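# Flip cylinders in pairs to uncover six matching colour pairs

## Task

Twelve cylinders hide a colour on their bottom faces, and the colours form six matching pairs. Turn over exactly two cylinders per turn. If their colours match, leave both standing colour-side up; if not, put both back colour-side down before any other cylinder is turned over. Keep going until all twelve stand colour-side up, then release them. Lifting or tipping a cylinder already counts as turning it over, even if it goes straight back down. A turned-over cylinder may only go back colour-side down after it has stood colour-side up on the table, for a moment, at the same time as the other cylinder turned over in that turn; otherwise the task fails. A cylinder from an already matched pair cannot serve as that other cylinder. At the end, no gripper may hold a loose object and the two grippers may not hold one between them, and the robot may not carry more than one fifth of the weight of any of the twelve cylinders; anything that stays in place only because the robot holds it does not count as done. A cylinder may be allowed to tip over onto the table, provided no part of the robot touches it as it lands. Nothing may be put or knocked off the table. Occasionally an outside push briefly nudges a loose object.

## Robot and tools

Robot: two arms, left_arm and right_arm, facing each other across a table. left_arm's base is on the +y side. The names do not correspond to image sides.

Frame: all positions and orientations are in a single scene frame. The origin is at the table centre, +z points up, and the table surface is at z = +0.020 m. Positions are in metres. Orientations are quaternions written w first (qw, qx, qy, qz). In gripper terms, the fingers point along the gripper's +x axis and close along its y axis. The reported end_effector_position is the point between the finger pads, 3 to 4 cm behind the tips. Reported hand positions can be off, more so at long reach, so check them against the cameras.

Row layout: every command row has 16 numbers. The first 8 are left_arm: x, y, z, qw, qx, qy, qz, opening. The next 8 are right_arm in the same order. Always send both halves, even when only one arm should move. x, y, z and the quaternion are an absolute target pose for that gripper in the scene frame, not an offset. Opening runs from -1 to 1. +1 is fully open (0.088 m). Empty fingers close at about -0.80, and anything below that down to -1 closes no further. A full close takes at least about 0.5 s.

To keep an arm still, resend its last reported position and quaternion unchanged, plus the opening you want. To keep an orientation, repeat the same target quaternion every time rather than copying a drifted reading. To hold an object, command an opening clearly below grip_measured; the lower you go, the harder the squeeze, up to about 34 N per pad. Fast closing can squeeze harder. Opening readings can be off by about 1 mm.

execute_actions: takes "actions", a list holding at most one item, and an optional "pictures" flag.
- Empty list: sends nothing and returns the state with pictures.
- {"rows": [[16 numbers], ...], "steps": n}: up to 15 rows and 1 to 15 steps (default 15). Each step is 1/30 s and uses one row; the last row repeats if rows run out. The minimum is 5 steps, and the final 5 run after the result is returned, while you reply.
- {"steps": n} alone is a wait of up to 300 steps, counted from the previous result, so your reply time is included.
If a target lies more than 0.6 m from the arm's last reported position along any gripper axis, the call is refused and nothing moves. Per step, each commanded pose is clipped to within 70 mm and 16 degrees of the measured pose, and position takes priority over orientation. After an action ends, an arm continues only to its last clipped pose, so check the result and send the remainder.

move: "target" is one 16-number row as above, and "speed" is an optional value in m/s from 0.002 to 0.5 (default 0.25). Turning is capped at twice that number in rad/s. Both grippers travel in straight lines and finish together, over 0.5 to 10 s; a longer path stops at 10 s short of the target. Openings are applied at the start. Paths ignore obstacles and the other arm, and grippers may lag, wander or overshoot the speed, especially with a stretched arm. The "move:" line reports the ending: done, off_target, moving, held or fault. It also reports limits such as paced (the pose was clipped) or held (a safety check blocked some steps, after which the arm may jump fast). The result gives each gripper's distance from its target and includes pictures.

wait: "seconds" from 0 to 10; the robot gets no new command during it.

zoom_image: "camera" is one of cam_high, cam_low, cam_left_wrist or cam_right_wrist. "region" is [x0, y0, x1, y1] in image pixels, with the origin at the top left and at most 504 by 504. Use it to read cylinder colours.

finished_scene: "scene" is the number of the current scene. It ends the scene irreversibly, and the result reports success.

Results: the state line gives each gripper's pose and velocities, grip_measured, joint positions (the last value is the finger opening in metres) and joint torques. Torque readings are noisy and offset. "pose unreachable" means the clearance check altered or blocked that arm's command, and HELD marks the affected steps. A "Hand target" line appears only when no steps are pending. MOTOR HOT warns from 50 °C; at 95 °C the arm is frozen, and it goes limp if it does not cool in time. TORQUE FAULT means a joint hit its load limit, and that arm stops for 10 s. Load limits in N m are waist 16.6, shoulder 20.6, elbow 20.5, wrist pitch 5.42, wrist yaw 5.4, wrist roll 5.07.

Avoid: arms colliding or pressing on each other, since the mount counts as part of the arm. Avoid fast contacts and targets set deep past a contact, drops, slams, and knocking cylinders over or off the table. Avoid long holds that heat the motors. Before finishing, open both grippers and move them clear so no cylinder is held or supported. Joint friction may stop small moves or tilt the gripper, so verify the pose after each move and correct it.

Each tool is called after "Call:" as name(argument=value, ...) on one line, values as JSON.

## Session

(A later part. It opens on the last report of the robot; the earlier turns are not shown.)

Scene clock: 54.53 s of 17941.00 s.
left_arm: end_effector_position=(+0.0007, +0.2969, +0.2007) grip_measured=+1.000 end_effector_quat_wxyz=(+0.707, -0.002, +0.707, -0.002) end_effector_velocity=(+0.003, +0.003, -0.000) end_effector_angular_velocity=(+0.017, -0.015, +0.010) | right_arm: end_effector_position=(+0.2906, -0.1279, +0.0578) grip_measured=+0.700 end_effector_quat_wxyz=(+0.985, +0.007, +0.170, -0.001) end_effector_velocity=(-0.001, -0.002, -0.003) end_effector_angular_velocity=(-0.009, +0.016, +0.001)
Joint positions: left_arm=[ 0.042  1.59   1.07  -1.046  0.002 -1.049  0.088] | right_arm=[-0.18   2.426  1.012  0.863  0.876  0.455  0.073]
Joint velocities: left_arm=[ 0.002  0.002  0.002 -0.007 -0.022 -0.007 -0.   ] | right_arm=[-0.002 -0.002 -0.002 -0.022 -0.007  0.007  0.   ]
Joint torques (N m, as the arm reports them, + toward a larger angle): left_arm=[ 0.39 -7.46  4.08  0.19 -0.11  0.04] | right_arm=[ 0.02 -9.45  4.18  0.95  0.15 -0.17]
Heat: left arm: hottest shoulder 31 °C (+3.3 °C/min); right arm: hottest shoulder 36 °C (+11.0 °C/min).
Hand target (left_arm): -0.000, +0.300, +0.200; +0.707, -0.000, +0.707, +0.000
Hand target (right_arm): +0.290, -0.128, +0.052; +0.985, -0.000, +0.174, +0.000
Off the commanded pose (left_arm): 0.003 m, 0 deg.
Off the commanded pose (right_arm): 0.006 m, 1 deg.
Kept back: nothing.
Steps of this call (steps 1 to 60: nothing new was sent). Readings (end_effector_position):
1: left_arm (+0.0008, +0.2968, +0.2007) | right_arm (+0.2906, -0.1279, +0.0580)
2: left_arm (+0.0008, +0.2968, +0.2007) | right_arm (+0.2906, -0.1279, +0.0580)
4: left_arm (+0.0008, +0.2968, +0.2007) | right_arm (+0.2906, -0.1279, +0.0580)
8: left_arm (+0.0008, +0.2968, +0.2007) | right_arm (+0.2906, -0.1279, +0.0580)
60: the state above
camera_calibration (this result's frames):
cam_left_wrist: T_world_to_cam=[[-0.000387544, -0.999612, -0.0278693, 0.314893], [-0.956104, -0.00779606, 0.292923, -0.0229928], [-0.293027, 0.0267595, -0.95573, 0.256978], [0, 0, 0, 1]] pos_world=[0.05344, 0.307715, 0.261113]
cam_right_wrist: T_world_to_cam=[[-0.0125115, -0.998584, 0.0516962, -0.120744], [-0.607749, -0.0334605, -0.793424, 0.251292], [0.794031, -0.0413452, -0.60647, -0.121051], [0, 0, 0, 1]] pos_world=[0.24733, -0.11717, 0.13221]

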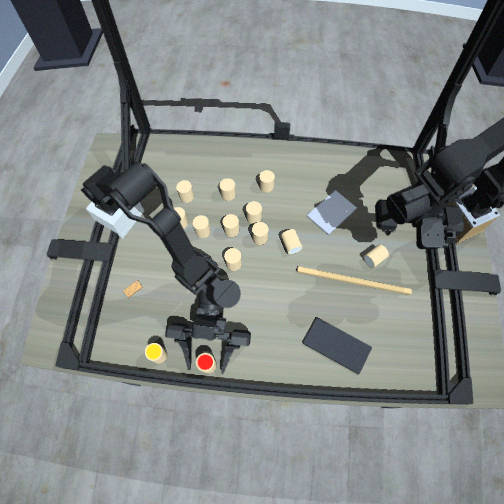

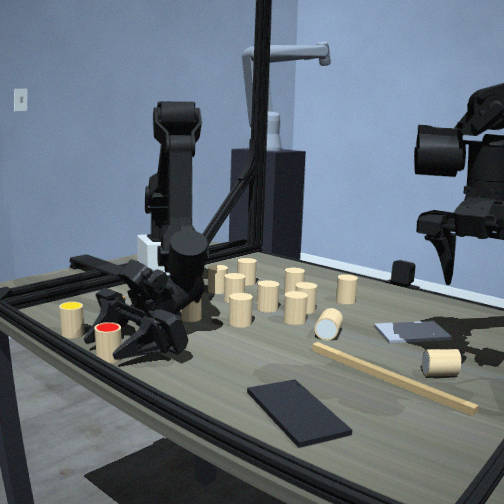

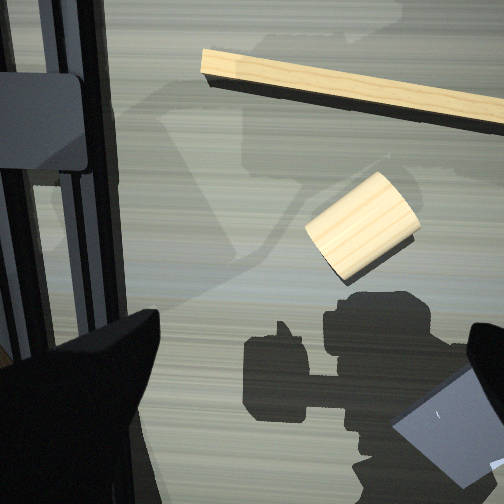

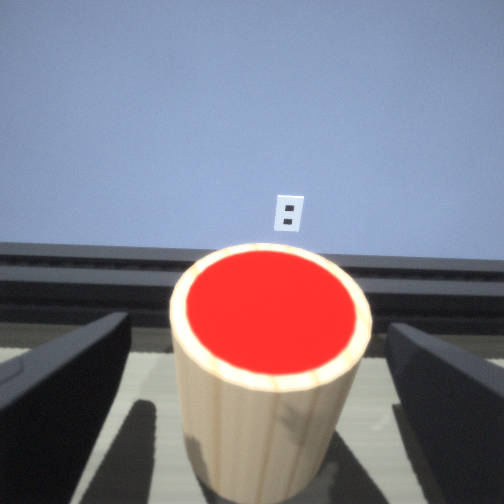

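Call:
move(target=[0,0.3,0.2,0.707,0,0.707,0,1,0.29,-0.128,0.054,0.985,0,0.174,0,-0.3])

Call:
move(target=[0,0.3,0.2,0.707,0,0.707,0,1,0.28,-0.128,0.1,0.94,0,0.342,0,-0.3])

Call:
move(target=[0,0.3,0.2,0.707,0,0.707,0,1,0.24,-0.128,0.075,0.574,0,0.819,0,-0.3], speed=0.35)

Call:
move(target=[0,0.3,0.2,0.707,0,0.707,0,1,0.24,-0.128,0.052,0.574,0,0.819,0,-0.3], speed=0.08)

Call:
move(target=[0,0.3,0.2,0.707,0,0.707,0,1,0.24,-0.128,0.054,0.574,0,0.819,0,0.7])

Call:
move(target=[0,0.3,0.2,0.707,0,0.707,0,1,0.225,-0.128,0.08,0.819,0,0.574,0,0.7], speed=0.35)

Call:
move(target=[0,0.3,0.2,0.707,0,0.707,0,1,0.212,-0.129,0.048,0.94,0,0.342,0,0.7])

Scene clock: 55.90 s of 17941.00 s.
left_arm: end_effector_position=(+0.0007, +0.2969, +0.2007) grip_measured=+1.000 end_effector_quat_wxyz=(+0.707, -0.002, +0.707, -0.002) end_effector_velocity=(-0.002, +0.002, -0.001) end_effector_angular_velocity=(+0.014, -0.000, +0.000) | right_arm: end_effector_position=(+0.2904, -0.1280, +0.0573) grip_measured=+0.017 end_effector_quat_wxyz=(+0.985, +0.006, +0.171, -0.001) end_effector_velocity=(-0.001, +0.004, -0.001) end_effector_angular_velocity=(-0.016, +0.011, +0.029)
Joint positions: left_arm=[ 0.042  1.59   1.07  -1.046  0.002 -1.049  0.088] | right_arm=[-0.18   2.426  1.013  0.86   0.876  0.455  0.04 ]
Joint velocities: left_arm=[-0.007  0.002 -0.002 -0.007 -0.007 -0.007  0.   ] | right_arm=[ 0.002 -0.002  0.002 -0.007 -0.022 -0.022 -0.   ]
Joint torques (N m, as the arm reports them, + toward a larger angle): left_arm=[ 0.2  -7.28  4.24  0.16 -0.15  0.08] | right_arm=[  0.01 -10.38   3.98   0.83   0.17  -0.16]
Heat: left arm: hottest shoulder 31 °C (+3.2 °C/min); right arm: hottest shoulder 36 °C (+10.7 °C/min).
Hand target (left_arm): +0.000, +0.300, +0.200; +0.707, -0.000, +0.707, +0.000
Hand target (right_arm): +0.290, -0.128, +0.054; +0.985, +0.000, +0.174, -0.000
Off the commanded pose (left_arm): 0.003 m, 0 deg.
Off the commanded pose (right_arm): 0.003 m, 1 deg.
Kept back: nothing.
move: done
camera_calibration (this result's frames):
cam_left_wrist: T_world_to_cam=[[-0.000387544, -0.999612, -0.0278693, 0.314893], [-0.956104, -0.00779606, 0.292923, -0.0229928], [-0.293027, 0.0267595, -0.95573, 0.256978], [0, 0, 0, 1]] pos_world=[0.05344, 0.307715, 0.261113]
cam_right_wrist: T_world_to_cam=[[-0.0120851, -0.998463, 0.0540902, -0.121072], [-0.609266, -0.0355401, -0.792169, 0.2509], [0.792874, -0.0425288, -0.6079, -0.12101], [0, 0, 0, 1]] pos_world=[0.247348, -0.117116, 0.131742]

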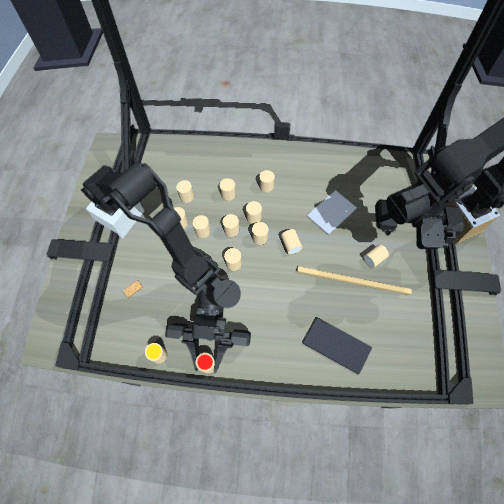

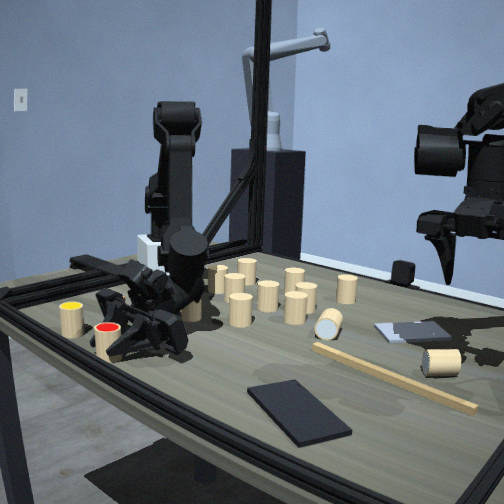

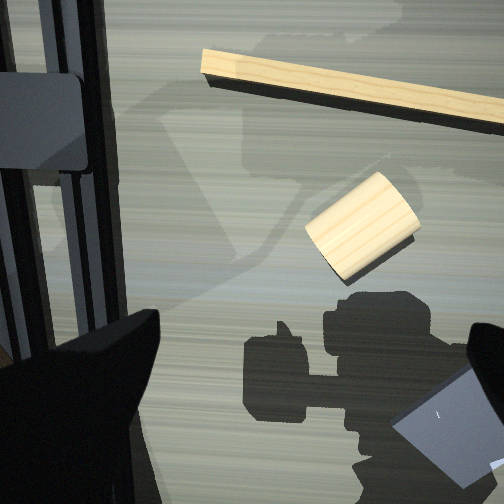

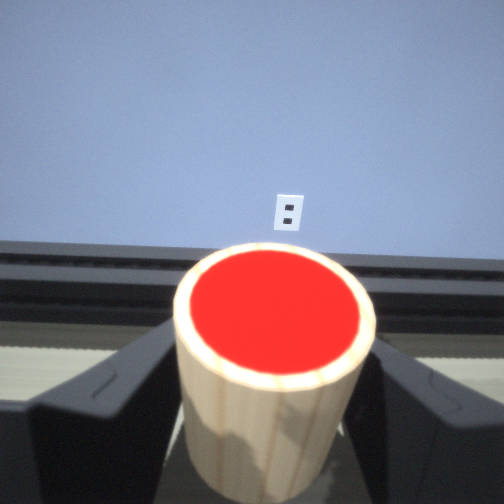

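Scene clock: 57.17 s of 17941.00 s.
left_arm: end_effector_position=(+0.0008, +0.2969, +0.2007) grip_measured=+1.000 end_effector_quat_wxyz=(+0.707, -0.002, +0.707, -0.002) end_effector_velocity=(-0.000, +0.001, +0.001) end_effector_angular_velocity=(+0.006, -0.005, +0.005) | right_arm: end_effector_position=(+0.2770, -0.1303, +0.0917) grip_measured=+0.017 end_effector_quat_wxyz=(+0.938, -0.011, +0.346, +0.001) end_effector_velocity=(+0.001, +0.001, +0.001) end_effector_angular_velocity=(+0.022, +0.019, -0.009)
Joint positions: left_arm=[ 0.043  1.59   1.07  -1.046  0.002 -1.049  0.088] | right_arm=[-0.212  2.151  1.124  0.068  0.656  0.691  0.04 ]
Joint velocities: left_arm=[-0.002 -0.002  0.002 -0.007 -0.007 -0.007 -0.   ] | right_arm=[-0.007 -0.002  0.012 -0.022 -0.022  0.022 -0.   ]
Joint torques (N m, as the arm reports them, + toward a larger angle): left_arm=[ 0.06 -7.18  4.38  0.23 -0.22  0.09] | right_arm=[ -0.32 -12.9    6.44   0.7    0.25   0.22]
Heat: left arm: hottest shoulder 31 °C (+3.1 °C/min); right arm: hottest shoulder 36 °C (+10.5 °C/min).
Hand target (left_arm): +0.000, +0.300, +0.200; +0.707, -0.000, +0.707, +0.000
Hand target (right_arm): +0.280, -0.128, +0.100; +0.940, +0.000, +0.342, +0.002
Off the commanded pose (left_arm): 0.003 m, 0 deg.
Off the commanded pose (right_arm): 0.009 m, 1 deg.
Kept back: nothing.
move: off_target (right_arm)
camera_calibration (this result's frames):
cam_left_wrist: T_world_to_cam=[[-0.0000062165, -0.999612, -0.0278693, 0.314944], [-0.956101, -0.00816079, 0.292923, -0.0227991], [-0.293037, 0.0266477, -0.95573, 0.257036], [0, 0, 0, 1]] pos_world=[0.0535247, 0.307786, 0.261113]
cam_right_wrist: T_world_to_cam=[[0.023899, -0.996264, 0.08299, -0.137712], [-0.850357, -0.0639081, -0.522311, 0.30825], [0.525664, -0.0580884, -0.848707, 0.00454069], [0, 0, 0, 1]] pos_world=[0.263026, -0.117234, 0.176285]

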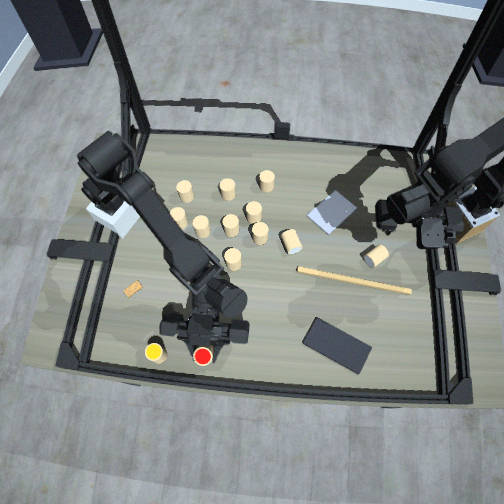

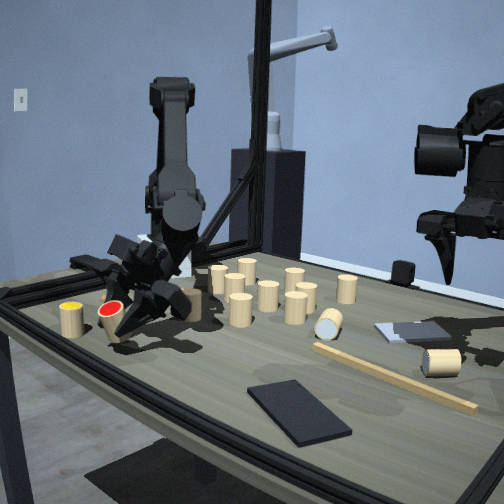

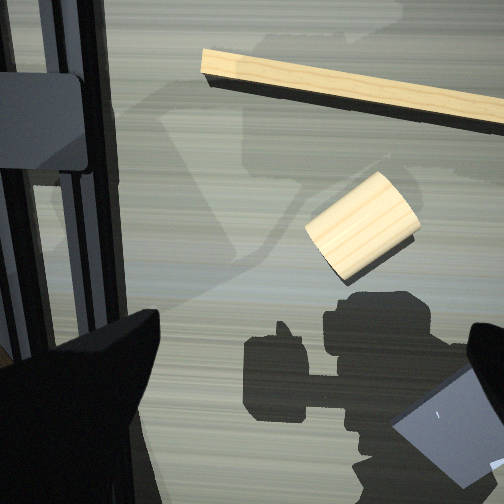

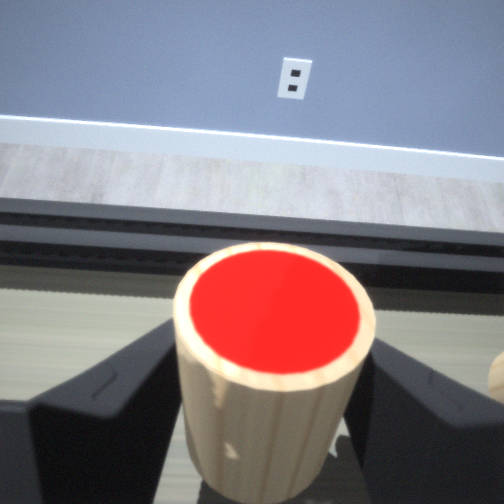

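Scene clock: 59.47 s of 17941.00 s.
left_arm: end_effector_position=(+0.0007, +0.2970, +0.2006) grip_measured=+1.000 end_effector_quat_wxyz=(+0.707, -0.002, +0.707, -0.002) end_effector_velocity=(-0.001, +0.002, +0.000) end_effector_angular_velocity=(+0.010, -0.003, -0.010) | right_arm: end_effector_position=(+0.2398, -0.1268, +0.0798) grip_measured=+0.018 end_effector_quat_wxyz=(+0.578, +0.003, +0.816, +0.006) end_effector_velocity=(-0.001, +0.002, +0.004) end_effector_angular_velocity=(+0.005, +0.014, +0.021)
Joint positions: left_arm=[ 0.043  1.59   1.07  -1.046  0.002 -1.049  0.088] | right_arm=[-0.428  2.567  2.091 -1.347 -0.226  0.673  0.04 ]
Joint velocities: left_arm=[-0.002 -0.002 -0.002 -0.007 -0.007  0.007 -0.   ] | right_arm=[ 0.002  0.012  0.037 -0.037 -0.007 -0.022 -0.   ]
Joint torques (N m, as the arm reports them, + toward a larger angle): left_arm=[ 0.27 -7.42  4.52  0.2  -0.1   0.06] | right_arm=[ -0.28 -11.68   6.48  -0.54  -0.25  -0.24]
Heat: left arm: hottest shoulder 31 °C (+3.0 °C/min); right arm: hottest shoulder 36 °C (+10.1 °C/min).
Hand target (left_arm): -0.000, +0.300, +0.200; +0.707, +0.000, +0.707, +0.000
Hand target (right_arm): +0.240, -0.127, +0.075; +0.573, +0.001, +0.819, +0.005
Off the commanded pose (left_arm): 0.003 m, 0 deg.
Off the commanded pose (right_arm): 0.005 m, 1 deg.
Kept back: nothing.
move: done
camera_calibration (this result's frames):
cam_left_wrist: T_world_to_cam=[[-0.000392812, -0.999602, -0.0282002, 0.3151], [-0.956049, -0.00789307, 0.2931, -0.0229386], [-0.293206, 0.0270759, -0.955666, 0.256789], [0, 0, 0, 1]] pos_world=[0.0534855, 0.307841, 0.261013]
cam_right_wrist: T_world_to_cam=[[0.0670083, -0.997743, -0.00434661, -0.135882], [-0.795385, -0.0560471, 0.603508, 0.168609], [-0.602389, -0.0369828, -0.797345, 0.28325], [0, 0, 0, 1]] pos_world=[0.313841, -0.115649, 0.123501]

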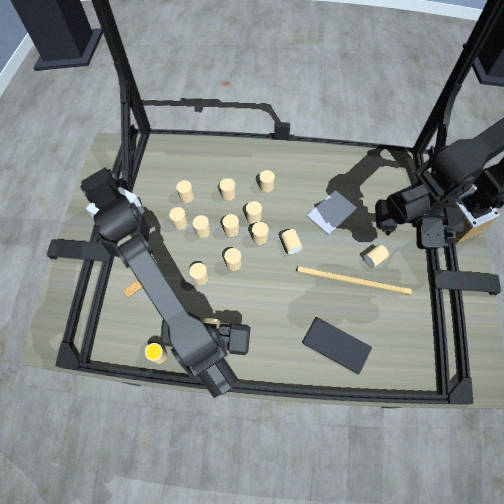

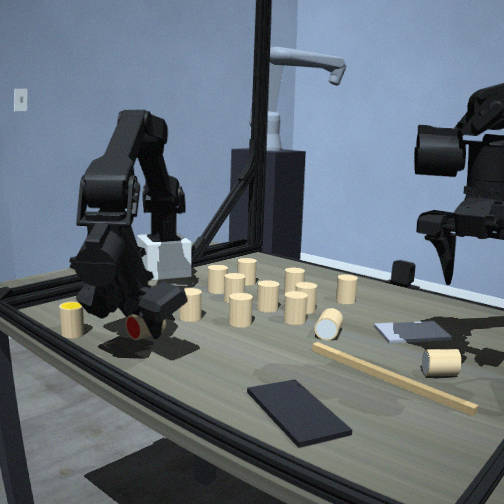

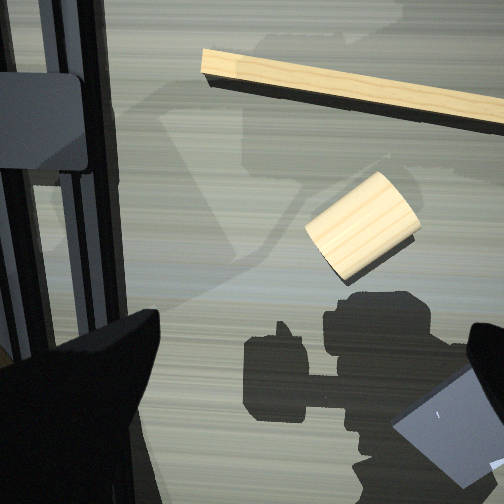

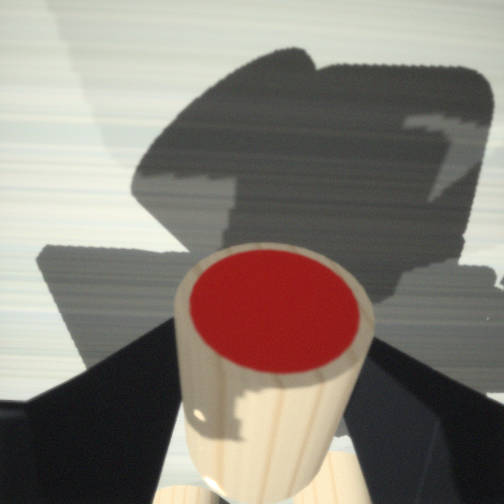

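Scene clock: 60.23 s of 17941.00 s.
left_arm: end_effector_position=(+0.0008, +0.2970, +0.2007) grip_measured=+1.000 end_effector_quat_wxyz=(+0.707, -0.002, +0.707, -0.002) end_effector_velocity=(+0.000, +0.003, -0.001) end_effector_angular_velocity=(+0.014, -0.000, +0.010) | right_arm: end_effector_position=(+0.2418, -0.1251, +0.0619) grip_measured=+0.018 end_effector_quat_wxyz=(+0.580, +0.004, +0.815, +0.007) end_effector_velocity=(-0.005, +0.002, -0.000) end_effector_angular_velocity=(+0.006, +0.023, -0.010)
Joint positions: left_arm=[ 0.043  1.59   1.07  -1.046  0.002 -1.049  0.088] | right_arm=[-0.428  2.599  2.08  -1.3   -0.225  0.673  0.04 ]
Joint velocities: left_arm=[ 0.002  0.002 -0.002 -0.007 -0.007 -0.007  0.   ] | right_arm=[ 0.002  0.002 -0.002 -0.007 -0.022  0.007 -0.   ]
Joint torques (N m, as the arm reports them, + toward a larger angle): left_arm=[ 0.2  -7.51  4.58  0.16 -0.11  0.03] | right_arm=[ -0.17 -11.5    4.29  -0.02  -0.09   0.02]
Heat: left arm: hottest shoulder 31 °C (+3.0 °C/min); right arm: hottest shoulder 37 °C (+11.1 °C/min).
Hand target (left_arm): +0.000, +0.300, +0.200; +0.707, -0.000, +0.707, -0.000
Hand target (right_arm): +0.240, -0.128, +0.052; +0.574, -0.000, +0.819, -0.000
Off the commanded pose (left_arm): 0.003 m, 0 deg.
Off the commanded pose (right_arm): 0.010 m, 1 deg.
Kept back: nothing.
move: off_target (right_arm)
camera_calibration (this result's frames):
cam_left_wrist: T_world_to_cam=[[-0.000387481, -0.999611, -0.0278697, 0.315032], [-0.956105, -0.00779617, 0.292921, -0.0229548], [-0.293025, 0.0267598, -0.95573, 0.256988], [0, 0, 0, 1]] pos_world=[0.0534785, 0.307853, 0.261115]
cam_right_wrist: T_world_to_cam=[[0.0671215, -0.997723, -0.00655373, -0.134339], [-0.797446, -0.0575933, 0.600636, 0.181548], [-0.599646, -0.0350893, -0.799496, 0.270015], [0, 0, 0, 1]] pos_world=[0.315705, -0.114103, 0.105951]

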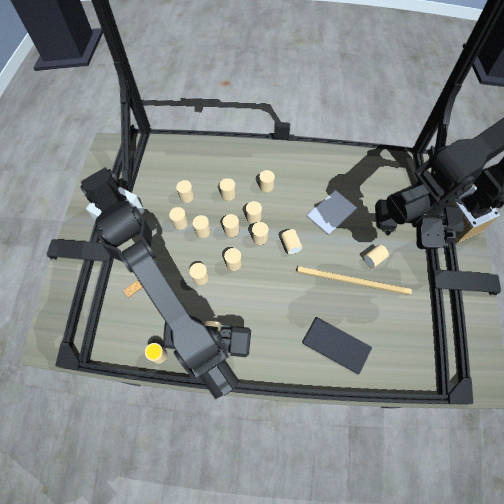

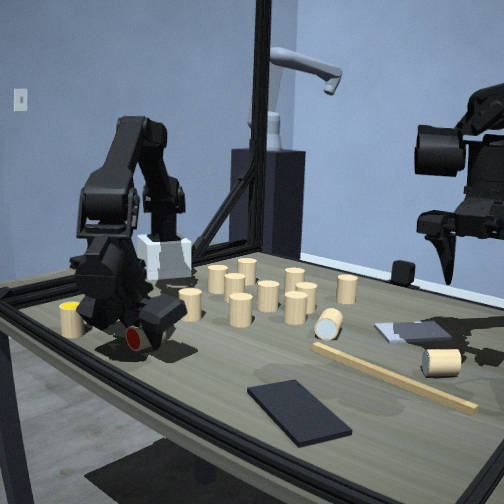

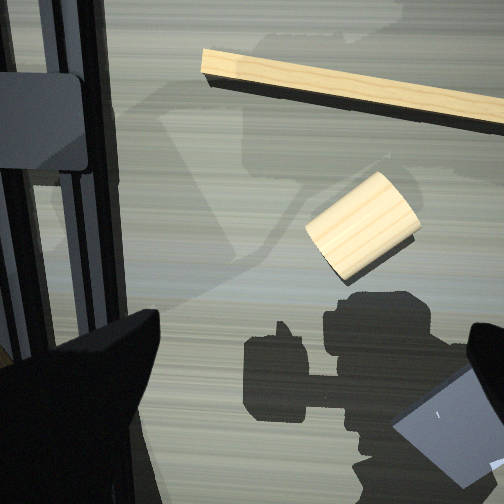

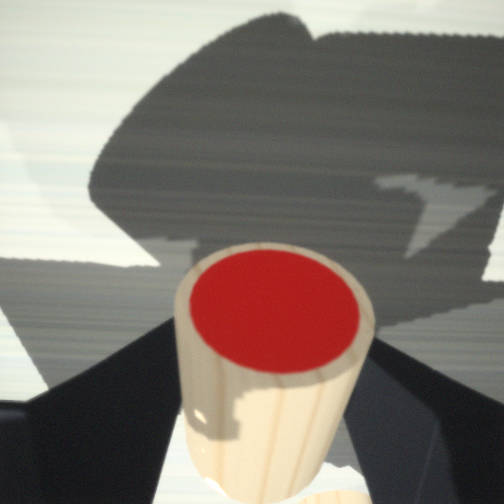

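Scene clock: 60.97 s of 17941.00 s.
left_arm: end_effector_position=(+0.0008, +0.2970, +0.2007) grip_measured=+1.000 end_effector_quat_wxyz=(+0.707, -0.002, +0.707, -0.002) end_effector_velocity=(+0.001, +0.004, +0.000) end_effector_angular_velocity=(+0.017, -0.015, +0.020) | right_arm: end_effector_position=(+0.2417, -0.1251, +0.0618) grip_measured=+0.698 end_effector_quat_wxyz=(+0.580, +0.004, +0.815, +0.007) end_effector_velocity=(+0.000, +0.000, -0.002) end_effector_angular_velocity=(+0.014, +0.002, +0.017)
Joint positions: left_arm=[ 0.043  1.59   1.07  -1.046  0.002 -1.049  0.088] | right_arm=[-0.428  2.6    2.08  -1.3   -0.226  0.673  0.073]
Joint velocities: left_arm=[-0.002 -0.007 -0.007 -0.007 -0.022 -0.022 -0.   ] | right_arm=[-0.002  0.002 -0.002  0.007 -0.007 -0.022  0.001]
Joint torques (N m, as the arm reports them, + toward a larger angle): left_arm=[ 0.31 -7.43  4.6   0.21 -0.14  0.02] | right_arm=[ -0.17 -11.72   4.89  -0.36  -0.09   0.02]
Heat: left arm: hottest shoulder 31 °C (+3.0 °C/min); right arm: hottest shoulder 37 °C (+11.0 °C/min).
Hand target (left_arm): +0.000, +0.300, +0.200; +0.707, -0.000, +0.707, +0.000
Hand target (right_arm): +0.240, -0.128, +0.054; +0.574, +0.000, +0.819, +0.000
Off the commanded pose (left_arm): 0.003 m, 0 deg.
Off the commanded pose (right_arm): 0.008 m, 1 deg.
Kept back: nothing.
move: done
camera_calibration (this result's frames):
cam_left_wrist: T_world_to_cam=[[-0.000387481, -0.999611, -0.0278697, 0.315032], [-0.956105, -0.00779617, 0.292921, -0.0229548], [-0.293025, 0.0267598, -0.95573, 0.256988], [0, 0, 0, 1]] pos_world=[0.0534785, 0.307853, 0.261115]
cam_right_wrist: T_world_to_cam=[[0.0670242, -0.997729, -0.00662281, -0.134298], [-0.797133, -0.0575385, 0.601057, 0.181482], [-0.600073, -0.0350061, -0.799179, 0.269947], [0, 0, 0, 1]] pos_world=[0.315655, -0.114101, 0.105766]

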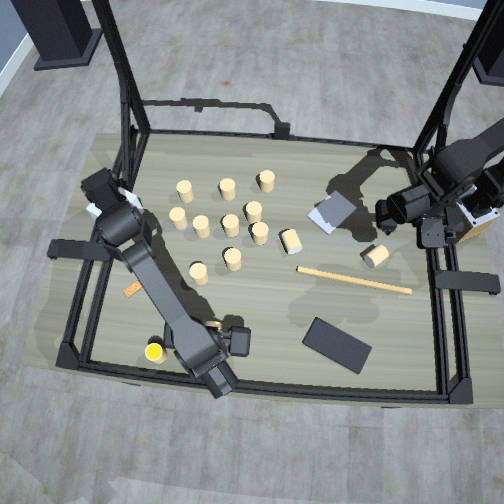

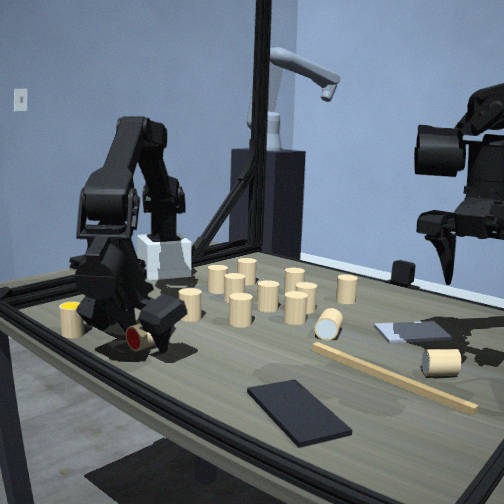

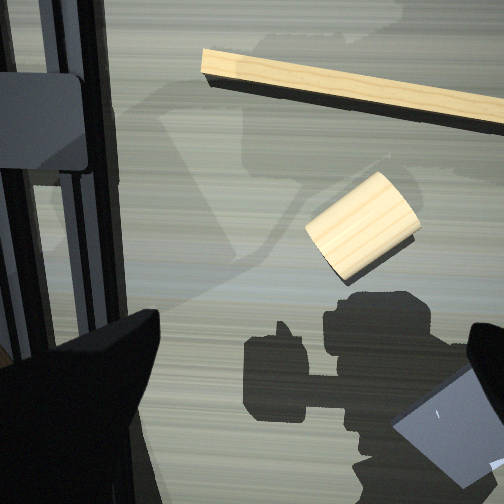

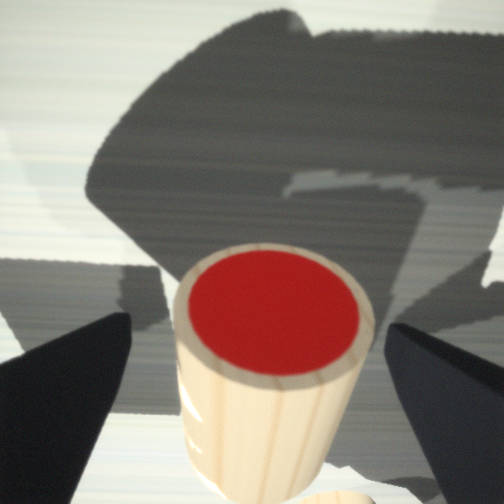

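Scene clock: 62.53 s of 17941.00 s.
left_arm: end_effector_position=(+0.0007, +0.2971, +0.2007) grip_measured=+1.000 end_effector_quat_wxyz=(+0.707, -0.002, +0.707, -0.002) end_effector_velocity=(-0.001, +0.006, -0.001) end_effector_angular_velocity=(+0.027, +0.007, +0.010) | right_arm: end_effector_position=(+0.2265, -0.1283, +0.0771) grip_measured=+0.700 end_effector_quat_wxyz=(+0.817, -0.005, +0.576, -0.003) end_effector_velocity=(-0.004, +0.001, -0.000) end_effector_angular_velocity=(+0.004, +0.004, +0.016)
Joint positions: left_arm=[ 0.043  1.59   1.07  -1.046  0.002 -1.049  0.088] | right_arm=[-0.235  2.159  1.341 -0.544  0.273  0.867  0.073]
Joint velocities: left_arm=[ 0.002  0.002 -0.002 -0.022 -0.007 -0.007 -0.   ] | right_arm=[ 0.007 -0.007 -0.012  0.007 -0.007 -0.007  0.   ]
Joint torques (N m, as the arm reports them, + toward a larger angle): left_arm=[ 0.24 -7.08  4.45  0.26 -0.13  0.1 ] | right_arm=[  0.29 -13.15   4.12   0.59   0.25   0.18]
Heat: left arm: hottest shoulder 31 °C (+3.0 °C/min); right arm: hottest shoulder 37 °C (+10.1 °C/min).
Hand target (left_arm): -0.000, +0.300, +0.200; +0.707, +0.000, +0.707, +0.000
Hand target (right_arm): +0.225, -0.129, +0.080; +0.819, -0.002, +0.573, -0.002
Off the commanded pose (left_arm): 0.003 m, 0 deg.
Off the commanded pose (right_arm): 0.003 m, 1 deg.
Kept back: nothing.
move: done
camera_calibration (this result's frames):
cam_left_wrist: T_world_to_cam=[[-0.000392812, -0.999602, -0.0282002, 0.315167], [-0.956049, -0.00789307, 0.2931, -0.023001], [-0.293206, 0.0270759, -0.955666, 0.256866], [0, 0, 0, 1]] pos_world=[0.0534485, 0.307906, 0.261108]
cam_right_wrist: T_world_to_cam=[[0.0467145, -0.99714, 0.0594148, -0.136725], [-0.998381, -0.0485396, -0.0296545, 0.255283], [0.0324537, -0.0579333, -0.997793, 0.142008], [0, 0, 0, 1]] pos_world=[0.256648, -0.115715, 0.157388]

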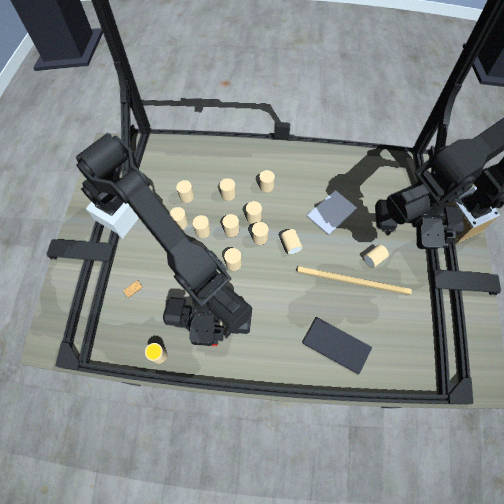

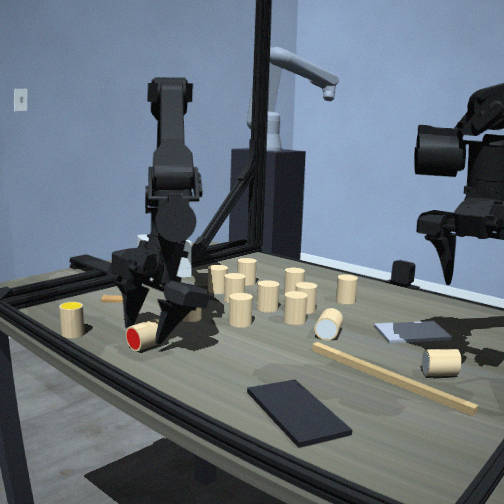

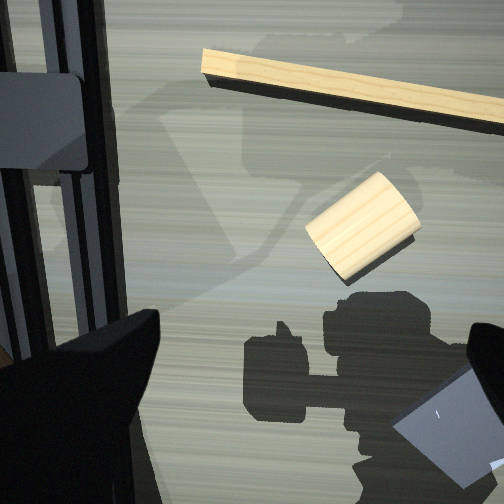

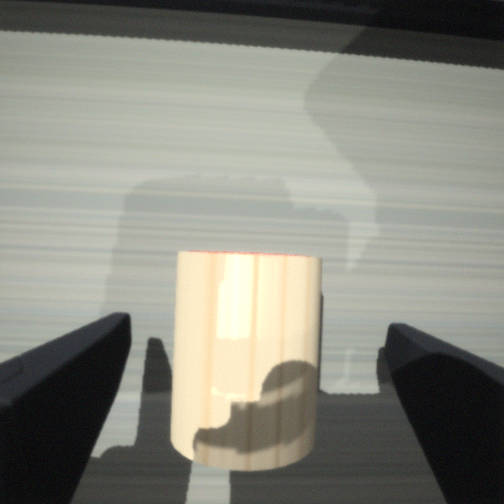

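Scene clock: 64.13 s of 17941.00 s.
left_arm: end_effector_position=(+0.0007, +0.2971, +0.2007) grip_measured=+1.000 end_effector_quat_wxyz=(+0.707, -0.002, +0.707, -0.002) end_effector_velocity=(-0.001, +0.002, +0.000) end_effector_angular_velocity=(+0.010, -0.003, +0.005) | right_arm: end_effector_position=(+0.2150, -0.1261, +0.0553) grip_measured=+0.700 end_effector_quat_wxyz=(+0.941, +0.010, +0.338, -0.001) end_effector_velocity=(-0.004, -0.003, -0.003) end_effector_angular_velocity=(+0.002, +0.009, +0.001)
Joint positions: left_arm=[ 0.043  1.59   1.07  -1.046  0.002 -1.049  0.088] | right_arm=[-0.062  2.189  0.976  0.172  0.741  0.88   0.073]
Joint velocities: left_arm=[-0.002 -0.002 -0.002 -0.007 -0.007 -0.007  0.   ] | right_arm=[ 0.002 -0.002 -0.017  0.007 -0.007  0.007  0.   ]
Joint torques (N m, as the arm reports them, + toward a larger angle): left_arm=[ 0.15 -7.2   4.5   0.22 -0.15  0.07] | right_arm=[ 0.33 -8.65  3.1   0.93  0.44 -0.19]
Heat: left arm: hottest shoulder 31 °C (+3.0 °C/min); right arm: hottest shoulder 38 °C (+11.2 °C/min).
Hand target (left_arm): +0.000, +0.300, +0.200; +0.707, -0.000, +0.707, +0.000
Hand target (right_arm): +0.212, -0.130, +0.049; +0.940, -0.001, +0.341, -0.002
Off the commanded pose (left_arm): 0.003 m, 0 deg.
Off the commanded pose (right_arm): 0.008 m, 1 deg.
Kept back: nothing.
move: done
camera_calibration (this result's frames):
cam_left_wrist: T_world_to_cam=[[-0.000392812, -0.999602, -0.0282002, 0.315167], [-0.956049, -0.00789307, 0.2931, -0.023001], [-0.293206, 0.0270759, -0.955666, 0.256866], [0, 0, 0, 1]] pos_world=[0.0534485, 0.307906, 0.261108]
cam_right_wrist: T_world_to_cam=[[0.00590021, -0.998933, 0.0458063, -0.123396], [-0.842438, -0.029645, -0.537977, 0.240228], [0.538761, -0.0354148, -0.841714, 0.00619681], [0, 0, 0, 1]] pos_world=[0.199767, -0.115923, 0.140105]

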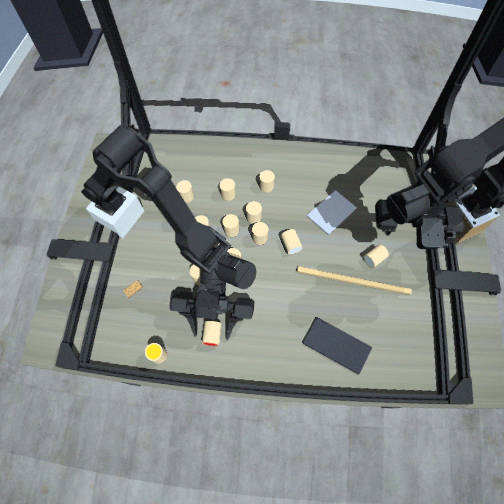

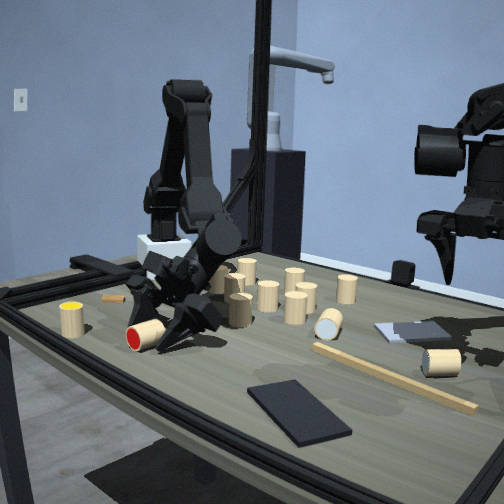

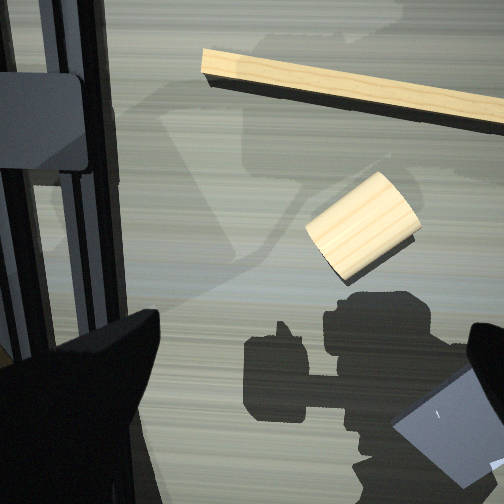

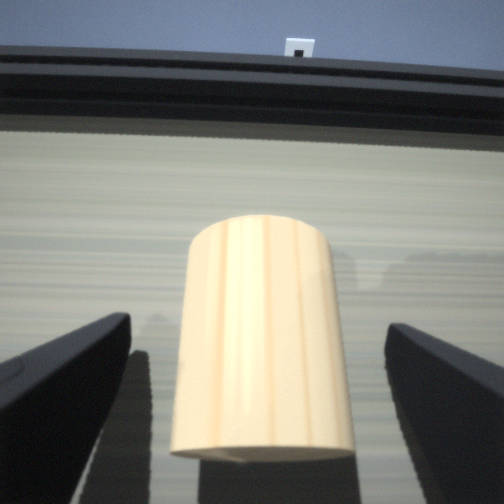

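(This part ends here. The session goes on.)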